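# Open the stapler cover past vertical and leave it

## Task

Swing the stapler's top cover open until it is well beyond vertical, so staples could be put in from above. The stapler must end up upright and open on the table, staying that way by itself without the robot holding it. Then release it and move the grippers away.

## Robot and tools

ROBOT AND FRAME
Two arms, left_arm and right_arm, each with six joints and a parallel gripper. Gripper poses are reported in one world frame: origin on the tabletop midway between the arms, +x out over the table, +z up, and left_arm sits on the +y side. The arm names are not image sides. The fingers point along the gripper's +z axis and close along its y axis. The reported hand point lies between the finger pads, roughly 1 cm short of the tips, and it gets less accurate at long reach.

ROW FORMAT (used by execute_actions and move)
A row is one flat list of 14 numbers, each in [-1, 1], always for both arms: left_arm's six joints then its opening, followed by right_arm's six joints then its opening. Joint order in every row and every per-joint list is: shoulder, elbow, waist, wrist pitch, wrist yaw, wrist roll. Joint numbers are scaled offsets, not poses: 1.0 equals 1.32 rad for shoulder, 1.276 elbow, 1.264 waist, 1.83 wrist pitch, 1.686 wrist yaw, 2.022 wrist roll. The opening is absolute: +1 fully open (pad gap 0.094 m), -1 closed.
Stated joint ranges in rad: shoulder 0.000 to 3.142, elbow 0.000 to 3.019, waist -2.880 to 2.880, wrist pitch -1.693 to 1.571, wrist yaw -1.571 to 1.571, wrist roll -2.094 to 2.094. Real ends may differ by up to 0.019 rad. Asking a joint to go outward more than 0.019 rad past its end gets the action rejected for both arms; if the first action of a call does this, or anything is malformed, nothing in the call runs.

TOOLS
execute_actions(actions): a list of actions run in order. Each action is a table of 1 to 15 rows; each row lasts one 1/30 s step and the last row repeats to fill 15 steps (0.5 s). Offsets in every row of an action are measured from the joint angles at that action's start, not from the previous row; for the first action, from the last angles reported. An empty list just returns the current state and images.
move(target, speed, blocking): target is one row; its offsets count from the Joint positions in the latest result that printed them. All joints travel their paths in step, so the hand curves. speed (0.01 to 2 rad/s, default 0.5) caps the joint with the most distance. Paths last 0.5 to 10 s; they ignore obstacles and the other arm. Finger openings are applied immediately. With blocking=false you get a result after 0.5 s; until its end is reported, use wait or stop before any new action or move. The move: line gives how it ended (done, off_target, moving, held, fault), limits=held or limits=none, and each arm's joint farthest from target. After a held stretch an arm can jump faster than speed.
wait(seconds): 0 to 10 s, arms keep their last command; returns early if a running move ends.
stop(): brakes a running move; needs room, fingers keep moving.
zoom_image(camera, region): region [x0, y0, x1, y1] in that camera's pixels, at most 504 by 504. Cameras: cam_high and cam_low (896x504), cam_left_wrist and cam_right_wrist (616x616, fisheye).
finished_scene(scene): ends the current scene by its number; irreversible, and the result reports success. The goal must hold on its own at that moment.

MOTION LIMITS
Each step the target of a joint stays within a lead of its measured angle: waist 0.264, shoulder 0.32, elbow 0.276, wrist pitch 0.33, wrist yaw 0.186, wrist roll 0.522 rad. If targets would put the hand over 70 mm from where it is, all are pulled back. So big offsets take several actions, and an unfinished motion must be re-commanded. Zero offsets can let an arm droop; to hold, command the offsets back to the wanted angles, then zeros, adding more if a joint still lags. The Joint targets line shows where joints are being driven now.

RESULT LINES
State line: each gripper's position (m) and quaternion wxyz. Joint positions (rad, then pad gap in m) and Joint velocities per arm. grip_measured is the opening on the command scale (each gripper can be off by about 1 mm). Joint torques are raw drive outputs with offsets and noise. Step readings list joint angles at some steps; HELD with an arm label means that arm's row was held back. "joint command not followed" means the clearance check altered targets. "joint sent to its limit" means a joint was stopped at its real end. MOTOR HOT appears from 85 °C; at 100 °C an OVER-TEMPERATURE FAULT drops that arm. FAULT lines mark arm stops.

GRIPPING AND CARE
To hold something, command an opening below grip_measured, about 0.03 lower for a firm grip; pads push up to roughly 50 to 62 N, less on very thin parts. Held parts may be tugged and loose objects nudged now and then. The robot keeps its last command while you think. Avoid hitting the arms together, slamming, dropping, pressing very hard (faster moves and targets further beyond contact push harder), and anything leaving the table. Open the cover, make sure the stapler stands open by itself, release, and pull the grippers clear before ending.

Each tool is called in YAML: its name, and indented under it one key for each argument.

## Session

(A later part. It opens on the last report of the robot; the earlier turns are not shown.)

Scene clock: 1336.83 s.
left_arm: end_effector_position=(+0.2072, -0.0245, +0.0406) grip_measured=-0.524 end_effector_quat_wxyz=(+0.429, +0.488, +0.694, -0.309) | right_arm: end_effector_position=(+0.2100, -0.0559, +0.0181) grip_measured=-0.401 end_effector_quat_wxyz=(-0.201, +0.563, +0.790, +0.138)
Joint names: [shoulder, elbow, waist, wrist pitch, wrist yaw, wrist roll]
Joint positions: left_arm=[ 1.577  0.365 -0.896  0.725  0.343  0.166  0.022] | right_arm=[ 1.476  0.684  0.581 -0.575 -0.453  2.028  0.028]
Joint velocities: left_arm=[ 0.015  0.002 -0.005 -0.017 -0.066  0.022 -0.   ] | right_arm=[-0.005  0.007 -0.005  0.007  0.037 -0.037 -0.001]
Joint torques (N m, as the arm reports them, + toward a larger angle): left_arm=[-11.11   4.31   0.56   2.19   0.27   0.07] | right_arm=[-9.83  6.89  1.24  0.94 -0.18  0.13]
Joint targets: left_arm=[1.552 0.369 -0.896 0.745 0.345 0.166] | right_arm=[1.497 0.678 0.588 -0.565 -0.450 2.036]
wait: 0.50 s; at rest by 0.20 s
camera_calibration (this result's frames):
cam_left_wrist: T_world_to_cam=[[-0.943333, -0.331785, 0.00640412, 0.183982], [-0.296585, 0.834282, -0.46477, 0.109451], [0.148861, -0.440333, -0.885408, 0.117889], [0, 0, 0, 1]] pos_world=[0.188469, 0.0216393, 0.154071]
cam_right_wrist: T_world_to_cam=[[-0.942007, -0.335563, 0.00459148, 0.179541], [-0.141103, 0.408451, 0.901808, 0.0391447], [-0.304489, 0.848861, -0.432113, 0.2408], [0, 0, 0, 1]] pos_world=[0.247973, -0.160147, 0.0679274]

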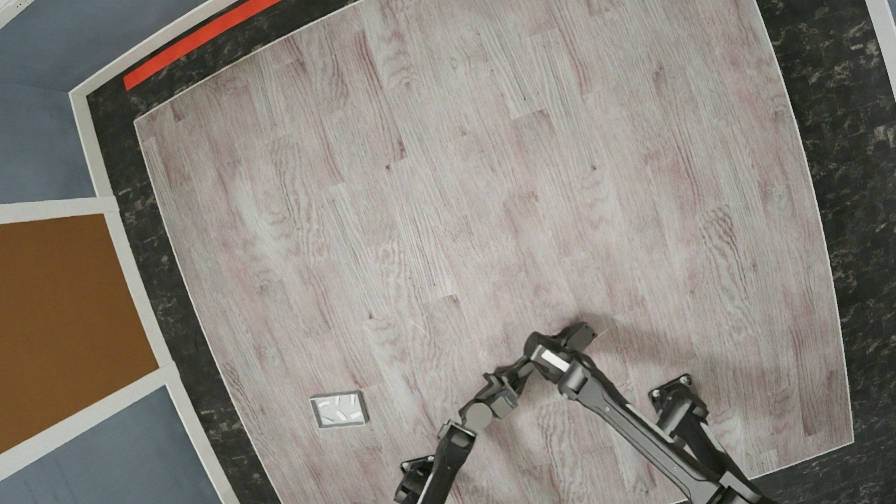

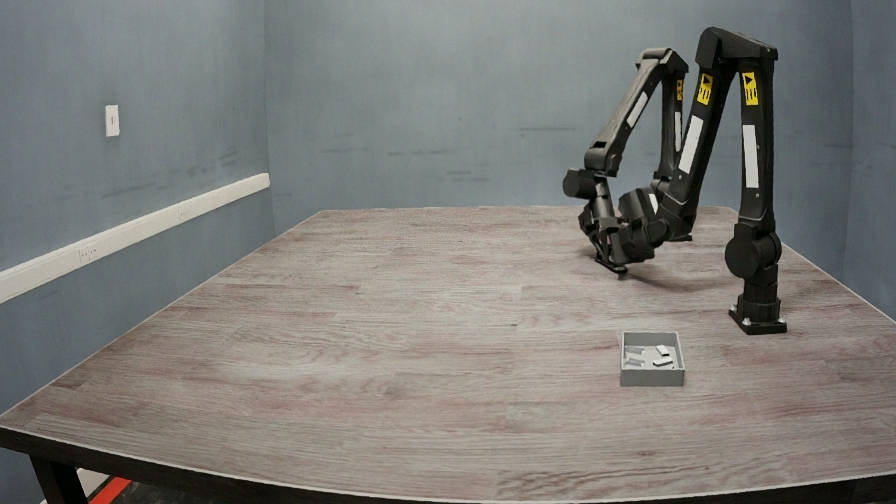

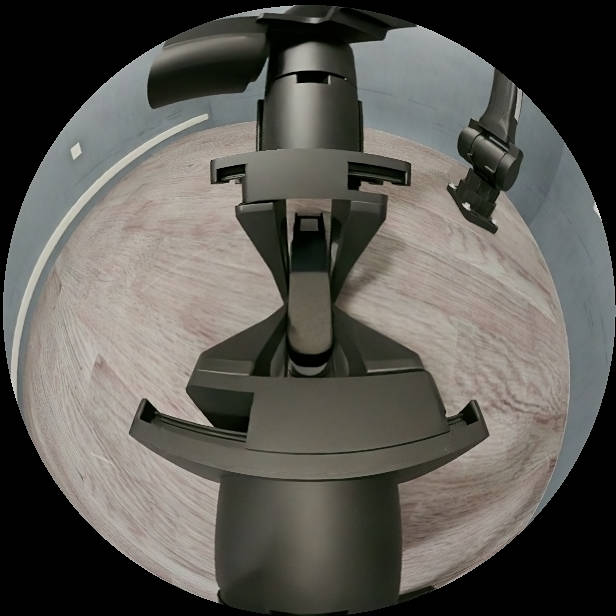

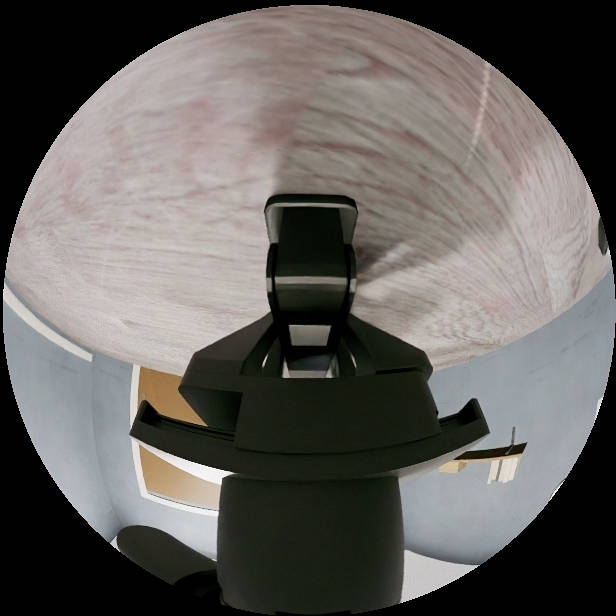

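execute_actions:
  actions:
    - [[-0.019,0.003,0,0.011,0,0,-0.565,0.0159,-0.0047,0.0055,0.0055,0.0018,0.004,-0.44],[-0.019,0.003,0,0.011,0,0,-0.565,0.0159,-0.0047,0.0055,0.0055,0.0018,0.004,-0.44],[-0.019,0.003,0,0.011,0,0,-0.565,0.0159,-0.0047,0.0055,0.0055,0.0018,0.004,-0.44],[-0.019,0.003,0,0.011,0,0,-0.565,0.0183,-0.0058,0.0055,0.0075,0.0018,0.004,-0.44],[-0.019,0.003,0,0.011,0,0,-0.565,0.0207,-0.0070,0.0055,0.010,0.0018,0.004,-0.44],[-0.019,0.003,0,0.011,0,0,-0.565,0.0230,-0.0081,0.0055,0.0125,0.0018,0.004,-0.44],[-0.019,0.003,0,0.011,0,0,-0.565,0.0264,-0.0112,0.0055,0.0125,0.0036,0.004,-0.44],[-0.019,0.003,0,0.011,0,0,-0.565,0.0298,-0.0144,0.0055,0.0115,0.0055,0.004,-0.44],[-0.019,0.003,0,0.011,0,0,-0.565,0.0331,-0.0175,0.0055,0.0105,0.0073,0.004,-0.44],[-0.019,0.003,0,0.011,0,0,-0.565,0.0365,-0.0206,0.0055,0.0095,0.0092,0.004,-0.44],[-0.019,0.003,0,0.011,0,0,-0.565,0.0398,-0.0238,0.0055,0.0085,0.011,0.004,-0.44],[-0.019,0.003,0,0.011,0,0,-0.565,0.0432,-0.0269,0.0055,0.0075,0.0129,0.004,-0.44],[-0.019,0.003,0,0.011,0,0,-0.565,0.0466,-0.0300,0.0055,0.0065,0.0147,0.004,-0.44],[-0.019,0.003,0,0.011,0,0,-0.565,0.0499,-0.0332,0.0055,0.0055,0.0166,0.004,-0.44],[-0.019,0.003,0,0.011,0,0,-0.565,0.0533,-0.0363,0.0055,0.0042,0.0184,0.004,-0.44]]

wait:
  seconds: 0.5

Scene clock: 1345.93 s.
left_arm: end_effector_position=(+0.2072, -0.0245, +0.0406) grip_measured=-0.524 end_effector_quat_wxyz=(+0.430, +0.489, +0.694, -0.308) | right_arm: end_effector_position=(+0.2094, -0.0581, +0.0130) grip_measured=-0.439 end_effector_quat_wxyz=(-0.198, +0.565, +0.789, +0.136)
Joint names: [shoulder, elbow, waist, wrist pitch, wrist yaw, wrist roll]
Joint positions: left_arm=[ 1.577  0.365 -0.896  0.725  0.342  0.167  0.022] | right_arm=[ 1.484  0.676  0.581 -0.562 -0.446  2.032  0.026]
Joint velocities: left_arm=[-0.024 -0.012 -0.005 -0.002 -0.007  0.022  0.   ] | right_arm=[-0.005  0.007  0.005  0.007  0.081  0.037 -0.001]
Joint torques (N m, as the arm reports them, + toward a larger angle): left_arm=[-11.37   4.18   0.67   2.21   0.16   0.04] | right_arm=[-6.54  3.97  0.99  0.41  0.72  0.07]
Joint targets: left_arm=[1.552 0.369 -0.896 0.745 0.343 0.166] | right_arm=[1.547 0.637 0.588 -0.567 -0.422 2.036]
Step readings (joint positions):
0: left_arm=[1.577 0.365 -0.896 0.725 0.343 0.166] | right_arm=[1.476 0.684 0.581 -0.575 -0.453 2.028]
1: left_arm=[1.577 0.365 -0.896 0.725 0.343 0.166] | right_arm=[1.476 0.684 0.581 -0.575 -0.453 2.028]
2: left_arm=[1.577 0.365 -0.896 0.725 0.343 0.166] | right_arm=[1.476 0.684 0.581 -0.575 -0.453 2.028]
4: left_arm=[1.577 0.365 -0.896 0.725 0.343 0.166] | right_arm=[1.476 0.684 0.581 -0.574 -0.453 2.028]
8: left_arm=[1.577 0.365 -0.896 0.725 0.343 0.166] | right_arm=[1.478 0.682 0.581 -0.564 -0.450 2.028]
15: Joint positions above
camera_calibration (this result's frames):
cam_left_wrist: T_world_to_cam=[[-0.943338, -0.331788, 0.00555349, 0.184082], [-0.296223, 0.83444, -0.464716, 0.109369], [0.149553, -0.440029, -0.885442, 0.117747], [0, 0, 0, 1]] pos_world=[0.188439, 0.0216264, 0.154062]
cam_right_wrist: T_world_to_cam=[[-0.943618, -0.330975, 0.00640715, 0.178798], [-0.139899, 0.416246, 0.898425, 0.0447539], [-0.300024, 0.846874, -0.43908, 0.239254], [0, 0, 0, 1]] pos_world=[0.246759, -0.162069, 0.063698]

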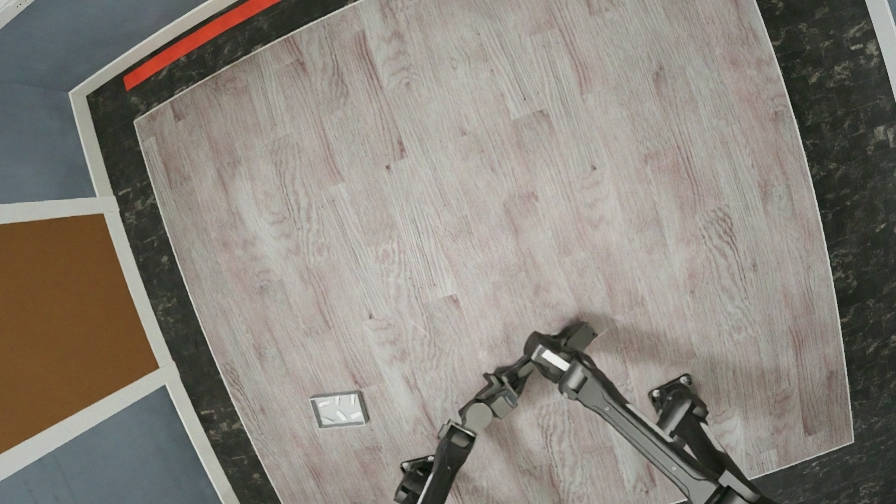

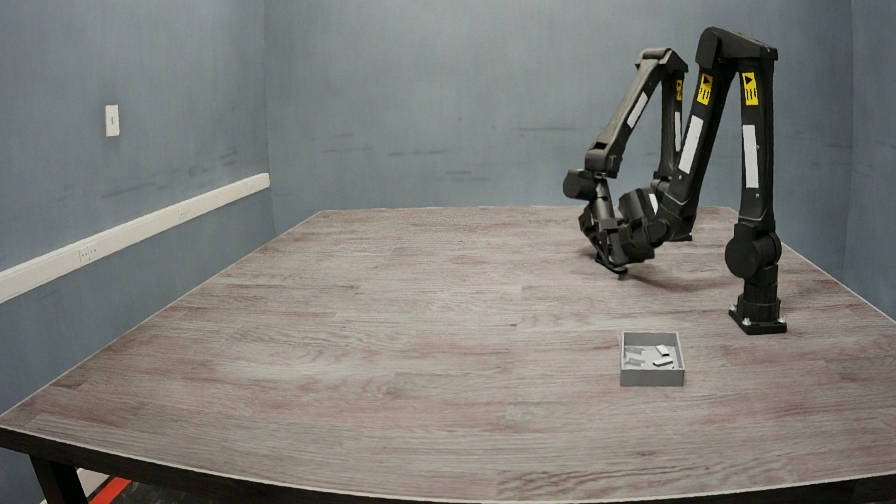

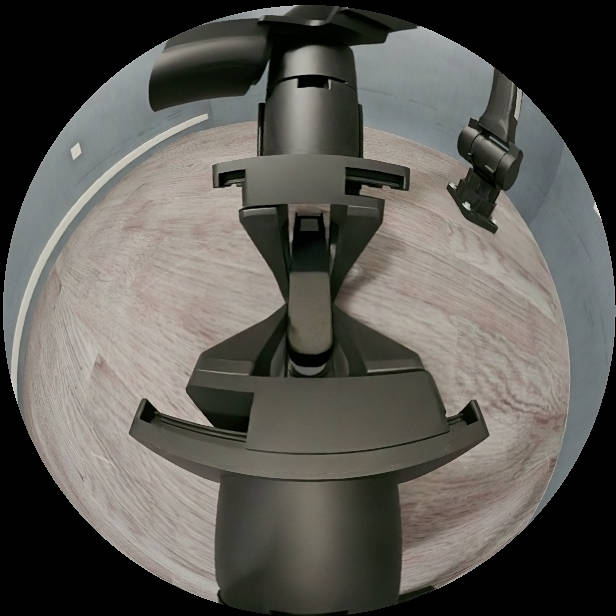

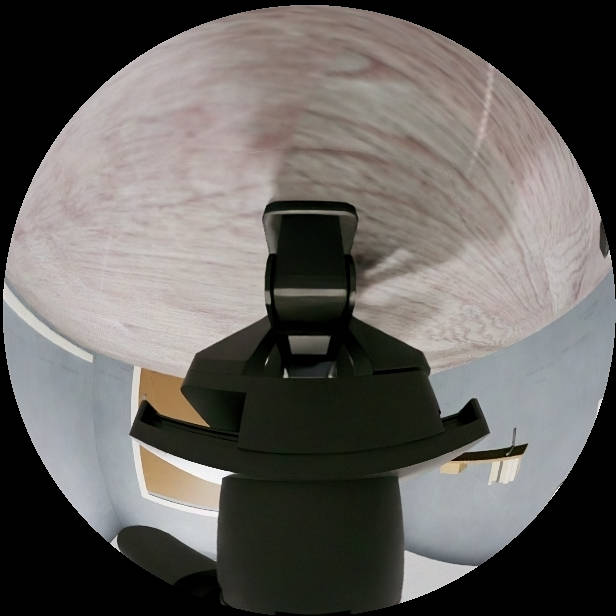

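Scene clock: 1346.43 s.
left_arm: end_effector_position=(+0.2072, -0.0245, +0.0406) grip_measured=-0.524 end_effector_quat_wxyz=(+0.430, +0.489, +0.694, -0.308) | right_arm: end_effector_position=(+0.2094, -0.0580, +0.0130) grip_measured=-0.439 end_effector_quat_wxyz=(-0.199, +0.566, +0.788, +0.136)
Joint names: [shoulder, elbow, waist, wrist pitch, wrist yaw, wrist roll]
Joint positions: left_arm=[ 1.577  0.365 -0.896  0.725  0.342  0.167  0.022] | right_arm=[ 1.484  0.676  0.581 -0.562 -0.446  2.035  0.026]
Joint velocities: left_arm=[-0.005  0.002 -0.005 -0.017  0.007 -0.007 -0.001] | right_arm=[-0.005 -0.012 -0.005 -0.002  0.007 -0.022 -0.001]
Joint torques (N m, as the arm reports them, + toward a larger angle): left_arm=[-11.27   4.19   0.56   2.18   0.15   0.08] | right_arm=[-6.16  3.93  1.26  0.38  0.72  0.05]
Joint targets: left_arm=[1.552 0.369 -0.896 0.745 0.343 0.166] | right_arm=[1.547 0.637 0.588 -0.567 -0.422 2.036]
wait: 0.50 s; at rest by 0.23 s
camera_calibration (this result's frames):
cam_left_wrist: T_world_to_cam=[[-0.943395, -0.33163, 0.00521107, 0.184111], [-0.295932, 0.834542, -0.464718, 0.109312], [0.149766, -0.439955, -0.885443, 0.117705], [0, 0, 0, 1]] pos_world=[0.18841, 0.0216168, 0.154061]
cam_right_wrist: T_world_to_cam=[[-0.9445, -0.328426, 0.00748215, 0.179195], [-0.137823, 0.416825, 0.898477, 0.0443213], [-0.298202, 0.847581, -0.438956, 0.23889], [0, 0, 0, 1]] pos_world=[0.246596, -0.1621, 0.0636996]

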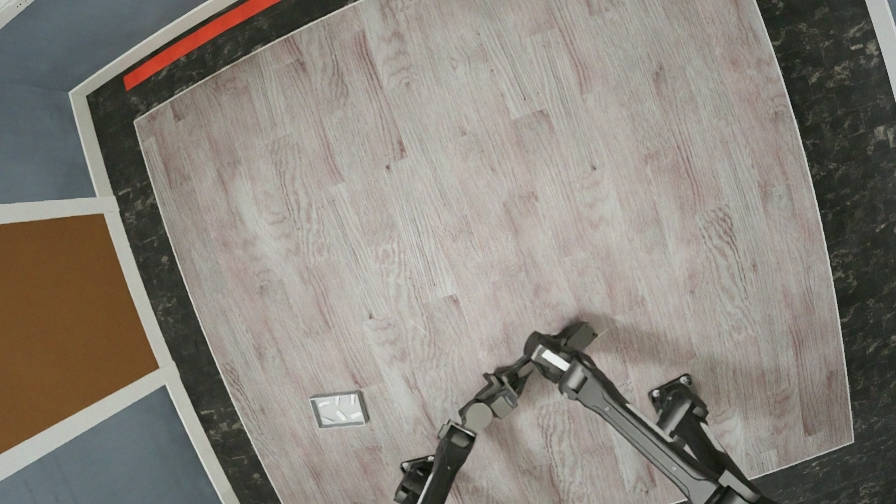

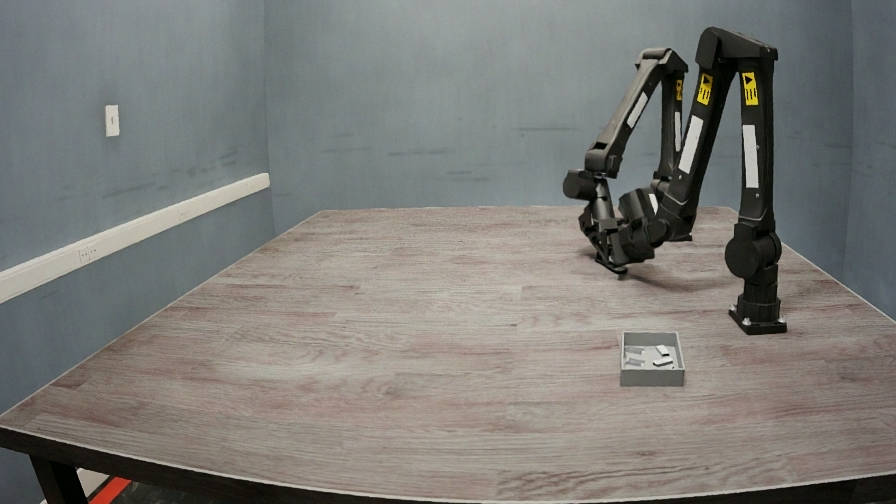

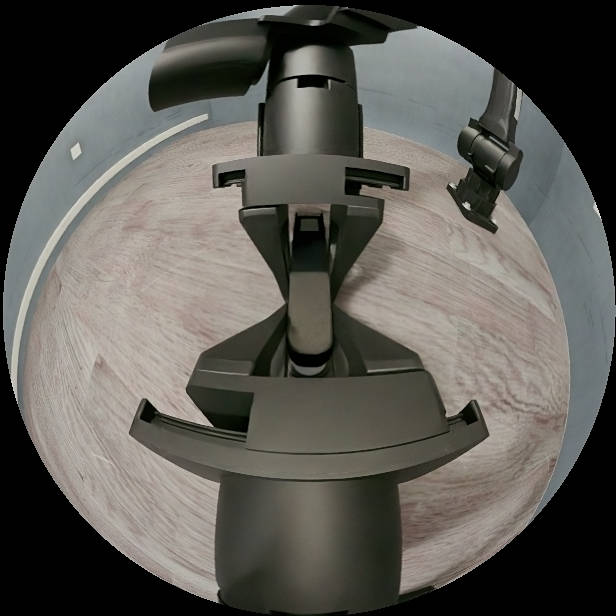

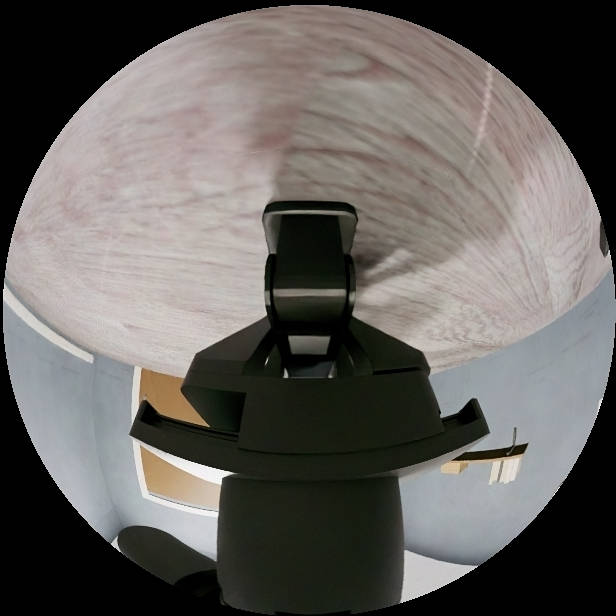

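execute_actions:
  actions:
    - [[-0.019,0.003,0,0.011,0,0,-0.565,0.051,-0.0334,0.0055,-0.0036,0.0158,0,-0.44],[-0.019,0.003,0,0.011,0,0,-0.565,0.054,-0.0362,0.0055,-0.0045,0.0173,0,-0.44],[-0.019,0.003,0,0.011,0,0,-0.565,0.057,-0.039,0.0055,-0.0054,0.0189,0,-0.44],[-0.019,0.003,0,0.011,0,0,-0.565,0.060,-0.0419,0.0055,-0.0062,0.0204,0,-0.44],[-0.019,0.003,0,0.011,0,0,-0.565,0.063,-0.0447,0.0055,-0.0071,0.022,0,-0.44],[-0.019,0.003,0,0.011,0,0,-0.565,0.066,-0.0475,0.0055,-0.008,0.0235,0,-0.44],[-0.019,0.003,0,0.011,0,0,-0.565,0.069,-0.0503,0.0055,-0.0089,0.0251,0,-0.44],[-0.022,0.005,0,0.012,0,0,-0.565,0.072,-0.0532,0.0055,-0.0098,0.0266,0,-0.44],[-0.025,0.007,0,0.013,0,0,-0.565,0.075,-0.056,0.0055,-0.0106,0.0282,0,-0.44],[-0.028,0.009,0,0.014,0,0,-0.565,0.078,-0.0588,0.0055,-0.0115,0.0297,0,-0.44],[-0.031,0.011,0,0.015,0,0,-0.565,0.078,-0.0588,0.0055,-0.0115,0.0297,0,-0.44],[-0.034,0.012,0,0.016,0,0,-0.565,0.078,-0.0588,0.0055,-0.0115,0.0297,0,-0.44],[-0.037,0.013,0,0.017,0,0,-0.565,0.078,-0.0588,0.0055,-0.0115,0.0297,0,-0.44],[-0.0406,0.0141,0,0.0175,0,0,-0.565,0.078,-0.0588,0.0055,-0.0115,0.0297,0,-0.44]]

wait:
  seconds: 0.5

Scene clock: 1359.93 s.
left_arm: end_effector_position=(+0.2076, -0.0249, +0.0431) grip_measured=-0.524 end_effector_quat_wxyz=(+0.432, +0.489, +0.692, -0.309) | right_arm: end_effector_position=(+0.2085, -0.0592, +0.0115) grip_measured=-0.439 end_effector_quat_wxyz=(-0.197, +0.569, +0.787, +0.133)
Joint names: [shoulder, elbow, waist, wrist pitch, wrist yaw, wrist roll]
Joint positions: left_arm=[ 1.571  0.365 -0.896  0.725  0.342  0.168  0.022] | right_arm=[ 1.485  0.673  0.583 -0.562 -0.441  2.04   0.026]
Joint velocities: left_arm=[-0.063 -0.002 -0.005 -0.007 -0.007  0.022  0.001] | right_arm=[-0.015 -0.007 -0.024 -0.022 -0.051  0.081  0.   ]
Joint torques (N m, as the arm reports them, + toward a larger angle): left_arm=[-12.85   5.3    0.44   2.75   0.13   0.07] | right_arm=[-2.71  1.06  1.11 -0.22  1.65 -0.02]
Joint targets: left_arm=[1.524 0.383 -0.896 0.757 0.342 0.167] | right_arm=[1.587 0.601 0.588 -0.583 -0.396 2.035]
Step readings (joint positions):
0: left_arm=[1.577 0.365 -0.896 0.725 0.342 0.167] | right_arm=[1.484 0.676 0.581 -0.562 -0.446 2.035]
1: left_arm=[1.577 0.365 -0.896 0.725 0.342 0.167] | right_arm=[1.484 0.675 0.581 -0.562 -0.445 2.035]
2: left_arm=[1.577 0.365 -0.896 0.725 0.342 0.167] | right_arm=[1.484 0.675 0.581 -0.562 -0.445 2.035]
4: left_arm=[1.577 0.365 -0.896 0.725 0.342 0.168] | right_arm=[1.484 0.674 0.581 -0.562 -0.445 2.036]
8: left_arm=[1.577 0.365 -0.896 0.725 0.342 0.168] | right_arm=[1.484 0.674 0.582 -0.562 -0.442 2.038]
15: Joint positions above
camera_calibration (this result's frames):
cam_left_wrist: T_world_to_cam=[[-0.943579, -0.331142, 0.00191822, 0.184491], [-0.293185, 0.8327, -0.469738, 0.11053], [0.153953, -0.443797, -0.882804, 0.118627], [0, 0, 0, 1]] pos_world=[0.188225, 0.0217012, 0.156291]
cam_right_wrist: T_world_to_cam=[[-0.94574, -0.324726, 0.01134, 0.178335], [-0.134699, 0.423584, 0.895786, 0.0458752], [-0.295689, 0.845653, -0.44434, 0.238334], [0, 0, 0, 1]] pos_world=[0.245311, -0.16307, 0.0627847]

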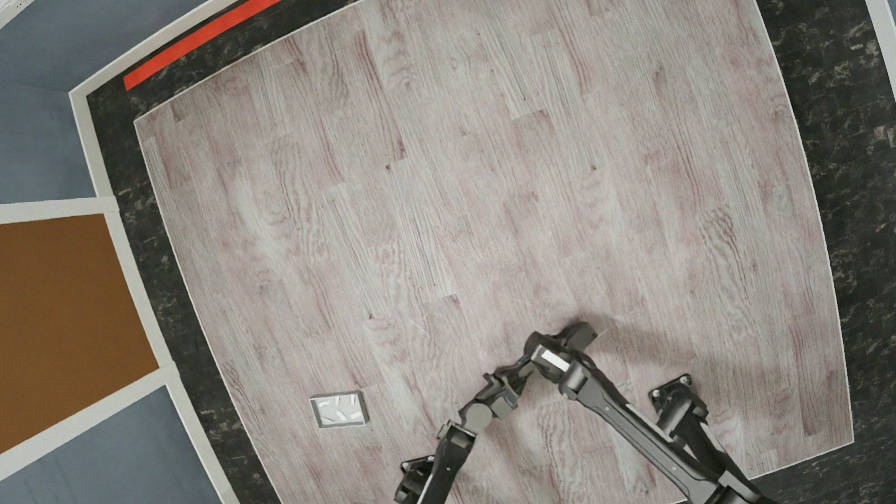

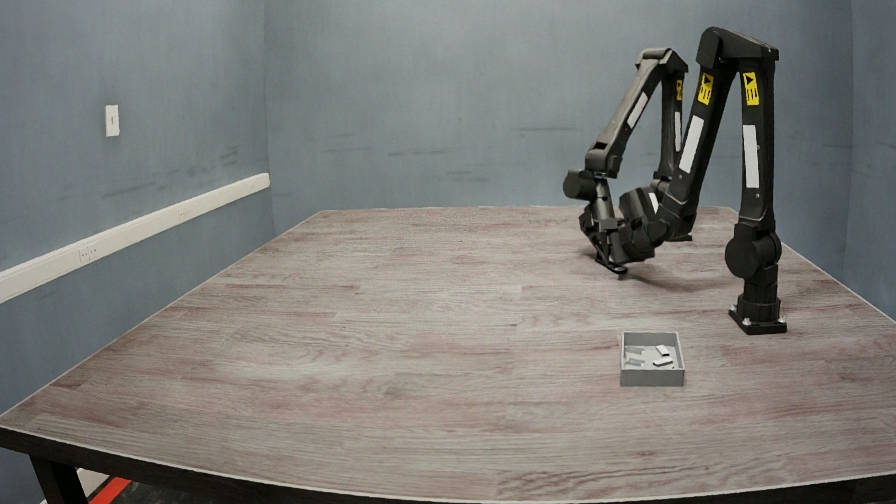

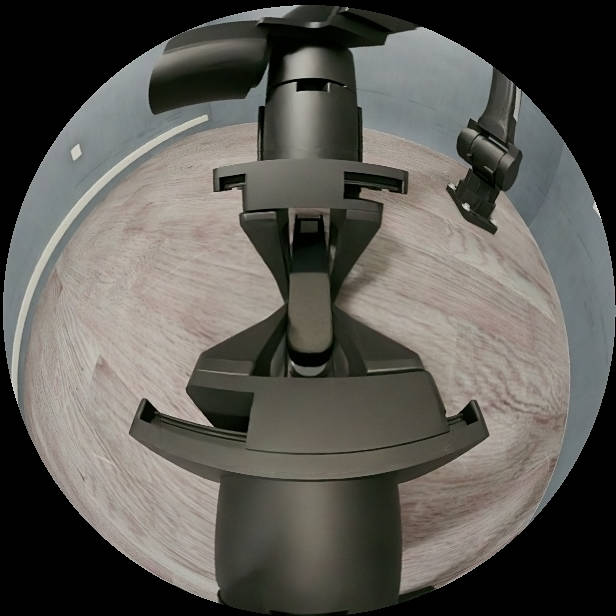

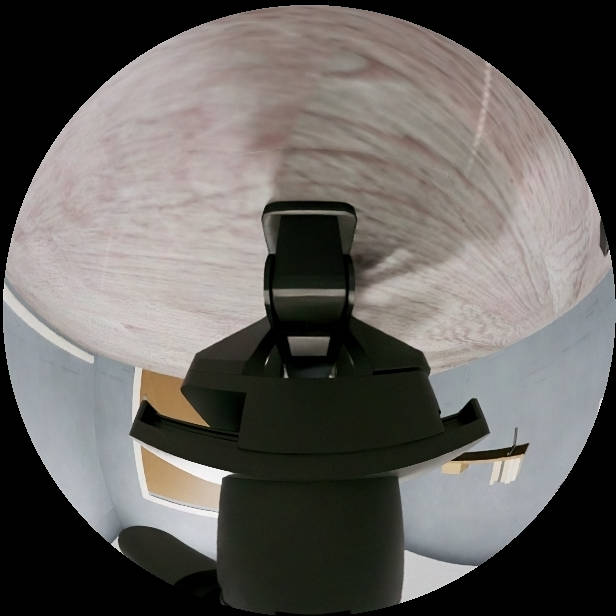

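Scene clock: 1360.43 s.
left_arm: end_effector_position=(+0.2077, -0.0250, +0.0439) grip_measured=-0.524 end_effector_quat_wxyz=(+0.433, +0.489, +0.692, -0.309) | right_arm: end_effector_position=(+0.2085, -0.0592, +0.0115) grip_measured=-0.439 end_effector_quat_wxyz=(-0.197, +0.569, +0.787, +0.133)
Joint names: [shoulder, elbow, waist, wrist pitch, wrist yaw, wrist roll]
Joint positions: left_arm=[ 1.569  0.365 -0.896  0.725  0.342  0.168  0.022] | right_arm=[ 1.485  0.673  0.583 -0.562 -0.441  2.04   0.026]
Joint velocities: left_arm=[-0.015 -0.007 -0.005 -0.012  0.037 -0.066 -0.001] | right_arm=[ 0.005  0.012  0.015 -0.002 -0.037  0.007  0.001]
Joint torques (N m, as the arm reports them, + toward a larger angle): left_arm=[-12.83   5.31   0.3    2.6    0.13   0.06] | right_arm=[-2.74  0.99  1.06 -0.22  1.65 -0.02]
Joint targets: left_arm=[1.524 0.383 -0.896 0.757 0.342 0.167] | right_arm=[1.587 0.601 0.588 -0.583 -0.396 2.035]
wait: 0.50 s; at rest by 0.20 s
camera_calibration (this result's frames):
cam_left_wrist: T_world_to_cam=[[-0.943581, -0.33114, 0.0012102, 0.184583], [-0.292594, 0.832024, -0.471301, 0.110966], [0.15506, -0.445065, -0.881972, 0.118953], [0, 0, 0, 1]] pos_world=[0.188192, 0.0217387, 0.156988]
cam_right_wrist: T_world_to_cam=[[-0.94574, -0.324726, 0.01134, 0.178335], [-0.134699, 0.423584, 0.895786, 0.0458752], [-0.295689, 0.845653, -0.44434, 0.238334], [0, 0, 0, 1]] pos_world=[0.245311, -0.16307, 0.0627847]

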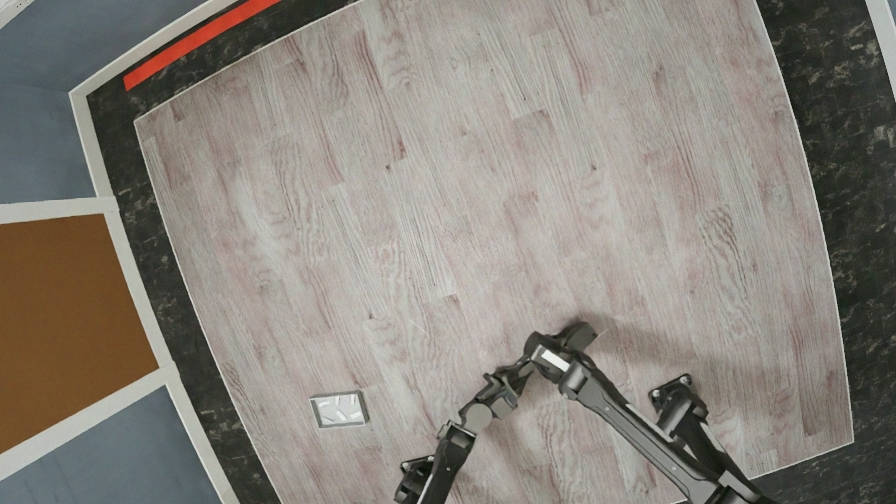

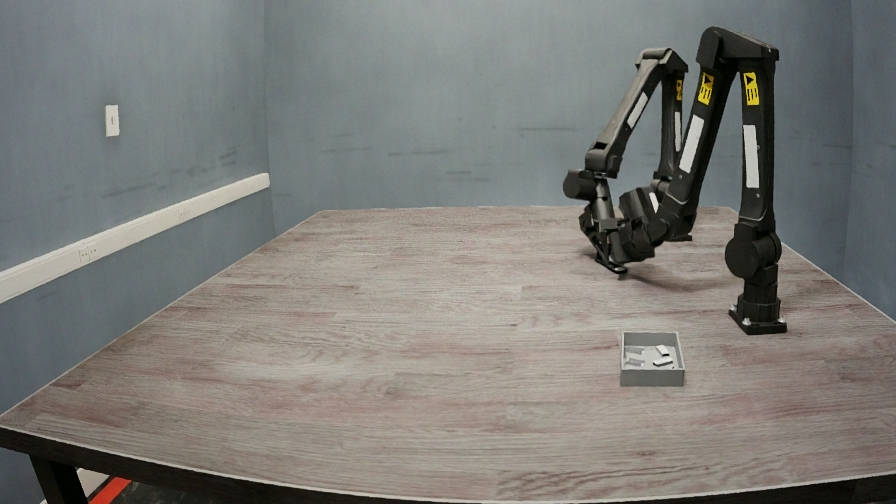

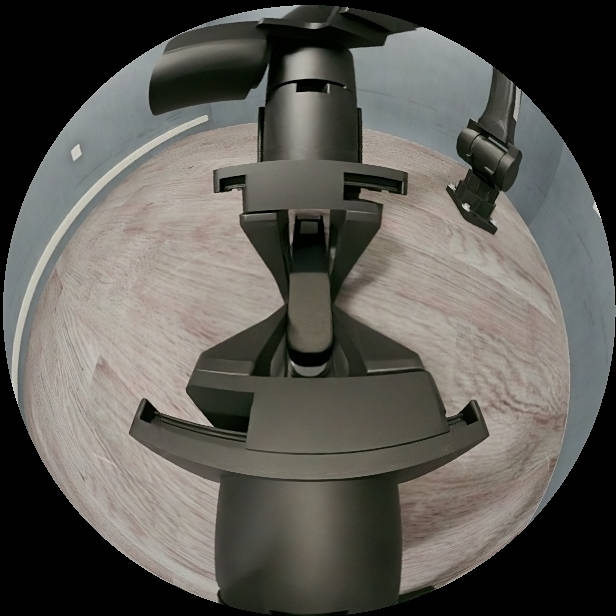

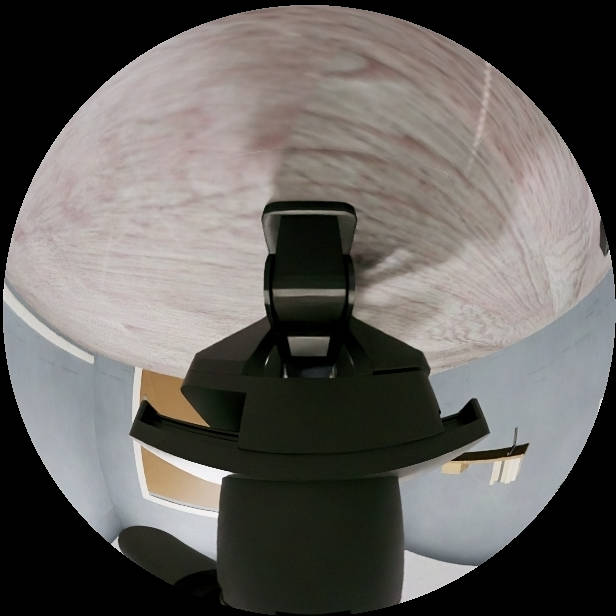

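execute_actions:
  actions:
    - [[-0.036,0.015,0,0.0185,0,0,-0.565,0.0773,-0.0564,0.004,-0.0115,0.0267,-0.0025,-0.44],[-0.038,0.016,0,0.0197,0,0,-0.565,0.0773,-0.0564,0.004,-0.0115,0.0267,-0.0025,-0.44],[-0.040,0.0172,0,0.021,0,0,-0.565,0.0773,-0.0564,0.004,-0.0115,0.0267,-0.0025,-0.44],[-0.042,0.0183,0,0.0222,0,0,-0.565,0.0773,-0.0564,0.004,-0.0115,0.0267,-0.0025,-0.44],[-0.044,0.0194,0,0.0235,0,0,-0.565,0.0773,-0.0564,0.004,-0.0115,0.0267,-0.0025,-0.44],[-0.046,0.0205,0,0.0247,0,0,-0.565,0.0773,-0.0564,0.004,-0.0115,0.0267,-0.0025,-0.44],[-0.048,0.0215,0,0.026,0,0,-0.565,0.0773,-0.0564,0.004,-0.0115,0.0267,-0.0025,-0.44],[-0.050,0.0225,0,0.0272,0,0,-0.565,0.0773,-0.0564,0.004,-0.0115,0.0267,-0.0025,-0.44],[-0.0515,0.0235,0,0.0284,0,0,-0.565,0.0773,-0.0564,0.004,-0.0115,0.0267,-0.0025,-0.44]]

Scene clock: 1366.03 s.
left_arm: end_effector_position=(+0.2084, -0.0265, +0.0528) grip_measured=-0.524 end_effector_quat_wxyz=(+0.441, +0.488, +0.685, -0.312) | right_arm: end_effector_position=(+0.2085, -0.0592, +0.0115) grip_measured=-0.439 end_effector_quat_wxyz=(-0.197, +0.569, +0.787, +0.133)
Joint names: [shoulder, elbow, waist, wrist pitch, wrist yaw, wrist roll]
Joint positions: left_arm=[ 1.548  0.365 -0.896  0.725  0.344  0.168  0.022] | right_arm=[ 1.485  0.673  0.583 -0.562 -0.441  2.04   0.026]
Joint velocities: left_arm=[ 0.005 -0.012 -0.005 -0.007 -0.081  0.022  0.   ] | right_arm=[-0.005 -0.012 -0.015 -0.007  0.007 -0.037  0.001]
Joint torques (N m, as the arm reports them, + toward a larger angle): left_arm=[-12.66   6.39   0.54   3.28   0.04   0.08] | right_arm=[-2.72  1.05  1.05 -0.23  1.64 -0.02]
Joint targets: left_arm=[1.501 0.395 -0.896 0.777 0.342 0.168] | right_arm=[1.587 0.601 0.588 -0.583 -0.396 2.035]
Step readings (joint positions):
0: left_arm=[1.569 0.365 -0.896 0.725 0.342 0.168] | right_arm=[1.485 0.673 0.583 -0.562 -0.441 2.040]
1: left_arm=[1.569 0.365 -0.896 0.725 0.342 0.168] | right_arm=[1.485 0.673 0.583 -0.562 -0.441 2.040]
2: left_arm=[1.569 0.365 -0.896 0.725 0.342 0.168] | right_arm=[1.485 0.673 0.583 -0.562 -0.441 2.040]
4: left_arm=[1.568 0.365 -0.896 0.725 0.342 0.168] | right_arm=[1.485 0.673 0.583 -0.562 -0.441 2.040]
8: left_arm=[1.561 0.365 -0.896 0.725 0.343 0.168] | right_arm=[1.485 0.673 0.583 -0.562 -0.441 2.040]
15: Joint positions above
camera_calibration (this result's frames):
cam_left_wrist: T_world_to_cam=[[-0.944237, -0.329212, -0.00593718, 0.185303], [-0.284435, 0.824626, -0.488968, 0.115694], [0.16587, -0.460013, -0.872282, 0.122848], [0, 0, 0, 1]] pos_world=[0.1875, 0.0221115, 0.164828]
cam_right_wrist: T_world_to_cam=[[-0.94574, -0.324726, 0.01134, 0.178335], [-0.134699, 0.423584, 0.895786, 0.0458752], [-0.295689, 0.845653, -0.44434, 0.238334], [0, 0, 0, 1]] pos_world=[0.245311, -0.16307, 0.0627847]

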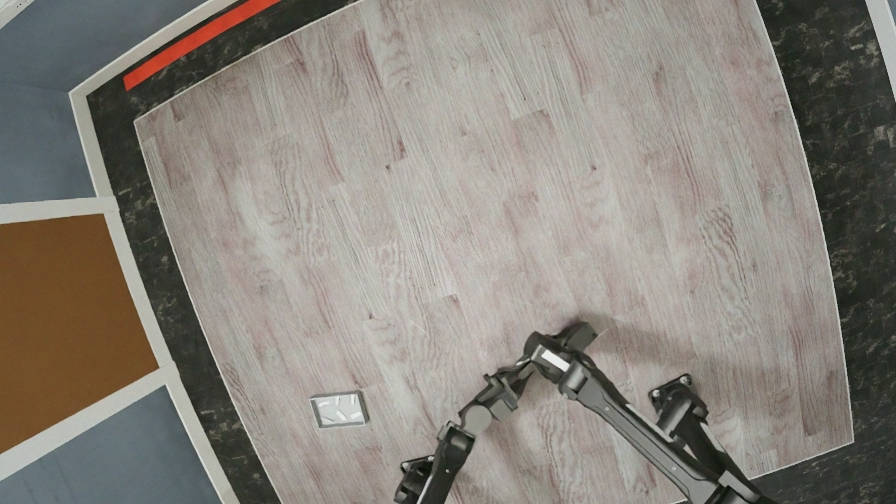

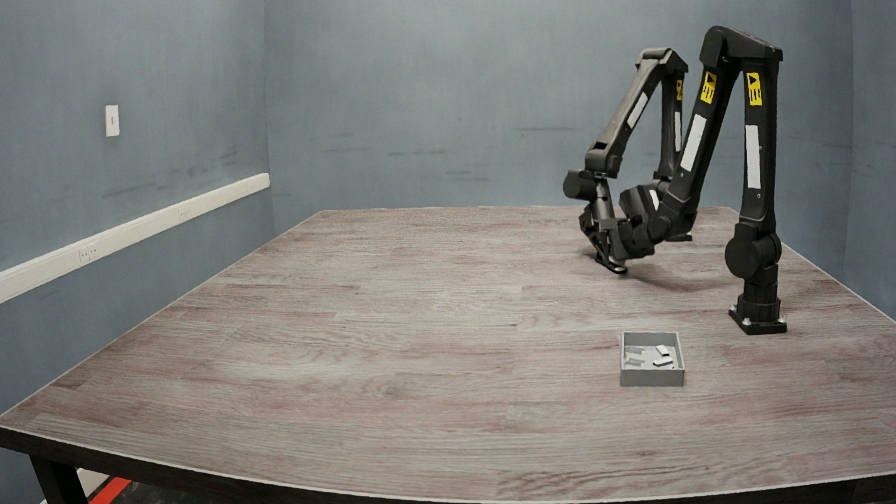

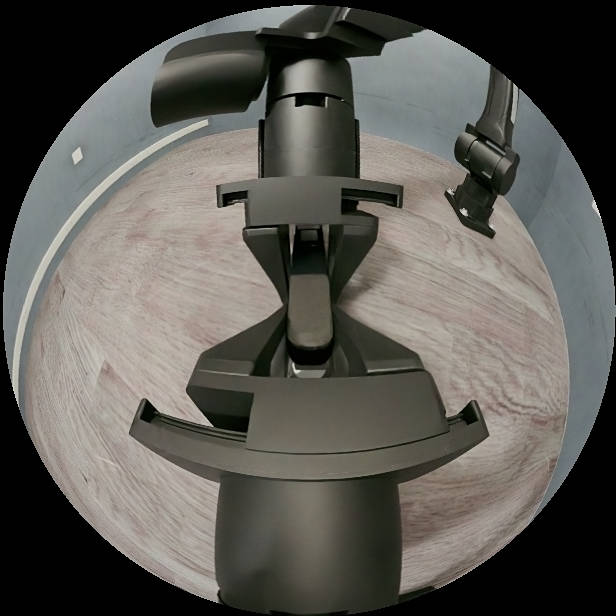

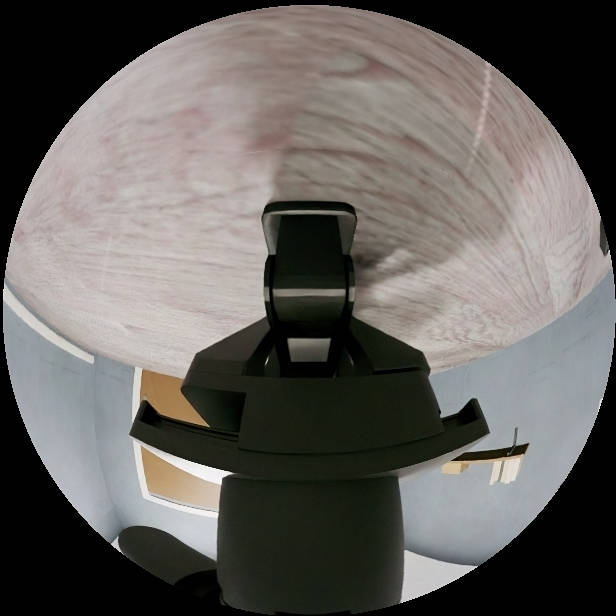

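execute_actions:
  actions: []

Scene clock: 1376.63 s.
left_arm: end_effector_position=(+0.2084, -0.0265, +0.0528) grip_measured=-0.524 end_effector_quat_wxyz=(+0.441, +0.488, +0.685, -0.312) | right_arm: end_effector_position=(+0.2085, -0.0592, +0.0115) grip_measured=-0.439 end_effector_quat_wxyz=(-0.197, +0.569, +0.787, +0.133)
Joint names: [shoulder, elbow, waist, wrist pitch, wrist yaw, wrist roll]
Joint positions: left_arm=[ 1.548  0.365 -0.896  0.725  0.344  0.168  0.022] | right_arm=[ 1.485  0.673  0.583 -0.562 -0.441  2.04   0.026]
Joint velocities: left_arm=[ 0.005  0.007 -0.015 -0.002  0.007 -0.066 -0.   ] | right_arm=[-0.015 -0.007 -0.024 -0.027 -0.081 -0.037 -0.   ]
Joint torques (N m, as the arm reports them, + toward a larger angle): left_arm=[-12.99   6.34   0.68   3.32   0.05   0.07] | right_arm=[-2.72  1.04  1.05 -0.22  1.64 -0.02]
Joint targets: left_arm=[1.501 0.395 -0.896 0.777 0.342 0.168] | right_arm=[1.587 0.601 0.588 -0.583 -0.396 2.035]
camera_calibration (this result's frames):
cam_left_wrist: T_world_to_cam=[[-0.944237, -0.329212, -0.00593718, 0.185303], [-0.284435, 0.824626, -0.488968, 0.115694], [0.16587, -0.460013, -0.872282, 0.122848], [0, 0, 0, 1]] pos_world=[0.1875, 0.0221115, 0.164828]
cam_right_wrist: T_world_to_cam=[[-0.94574, -0.324726, 0.01134, 0.178335], [-0.134699, 0.423584, 0.895786, 0.0458752], [-0.295689, 0.845653, -0.44434, 0.238334], [0, 0, 0, 1]] pos_world=[0.245311, -0.16307, 0.0627847]

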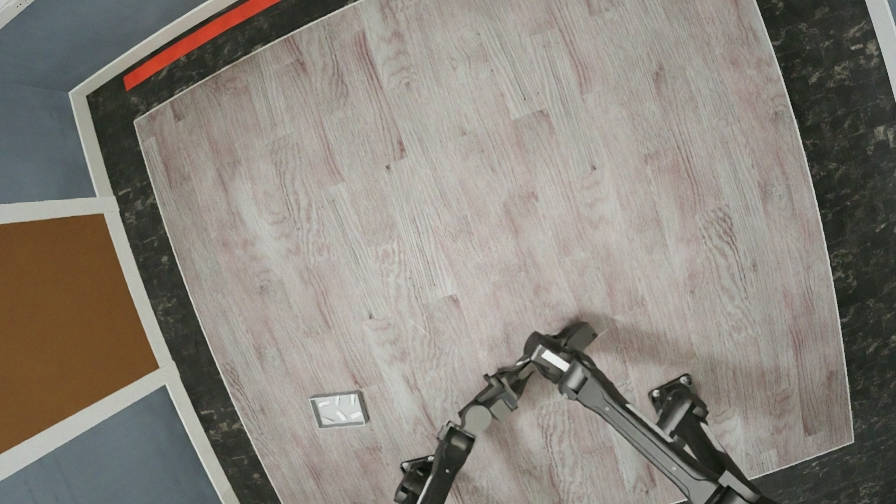

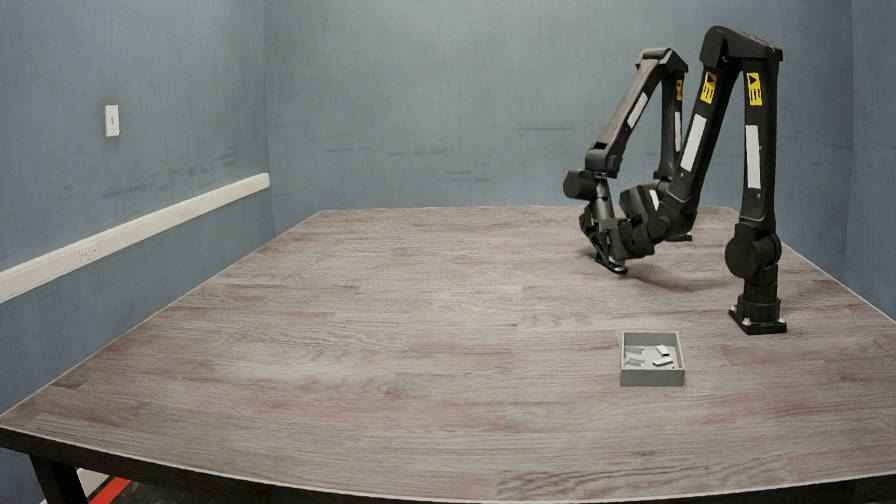

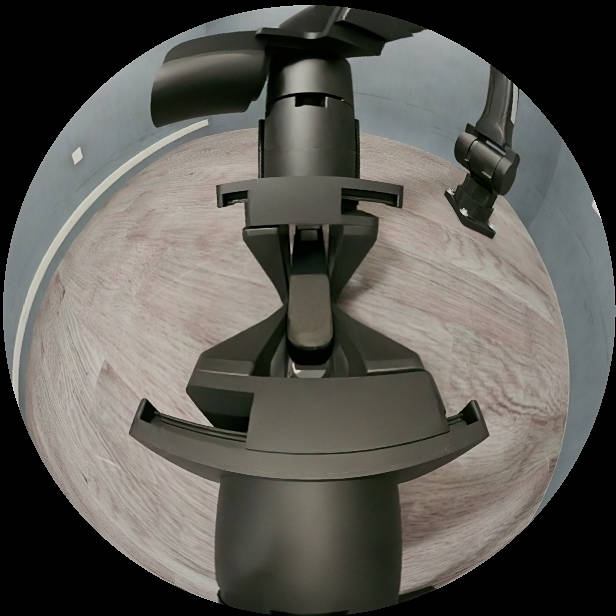

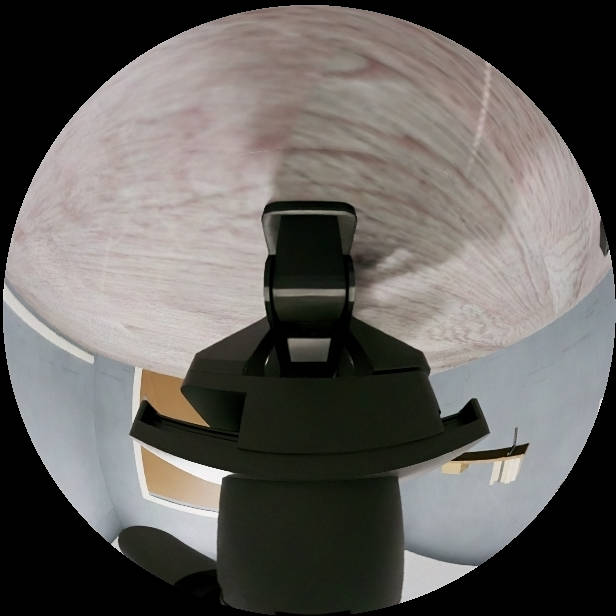

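zoom_image:
  camera: "cam_low"
  region: [540, 160, 740, 300]

zoom_image:
  camera: "cam_right_wrist"
  region: [180, 180, 440, 420]

Region (540, 160, 740, 300) of cam_low's 896x504 image, scaled by 2.520, with more detail than that image has; it fills the top 353 rows of this view, and the rest is white.

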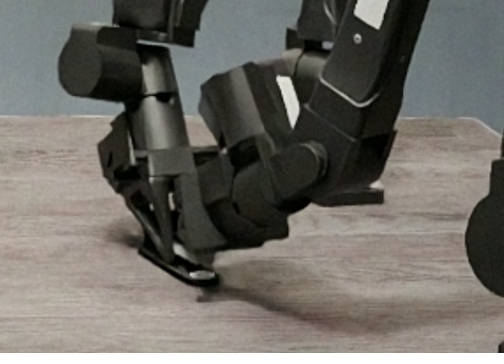

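Region (180, 180, 440, 420) of cam_right_wrist's 616x616 image, scaled by 1.938, with more detail than that image has; it fills the top 465 rows of this view, and the rest is white.

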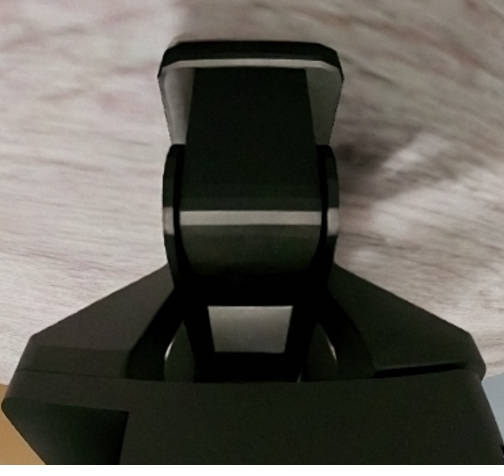

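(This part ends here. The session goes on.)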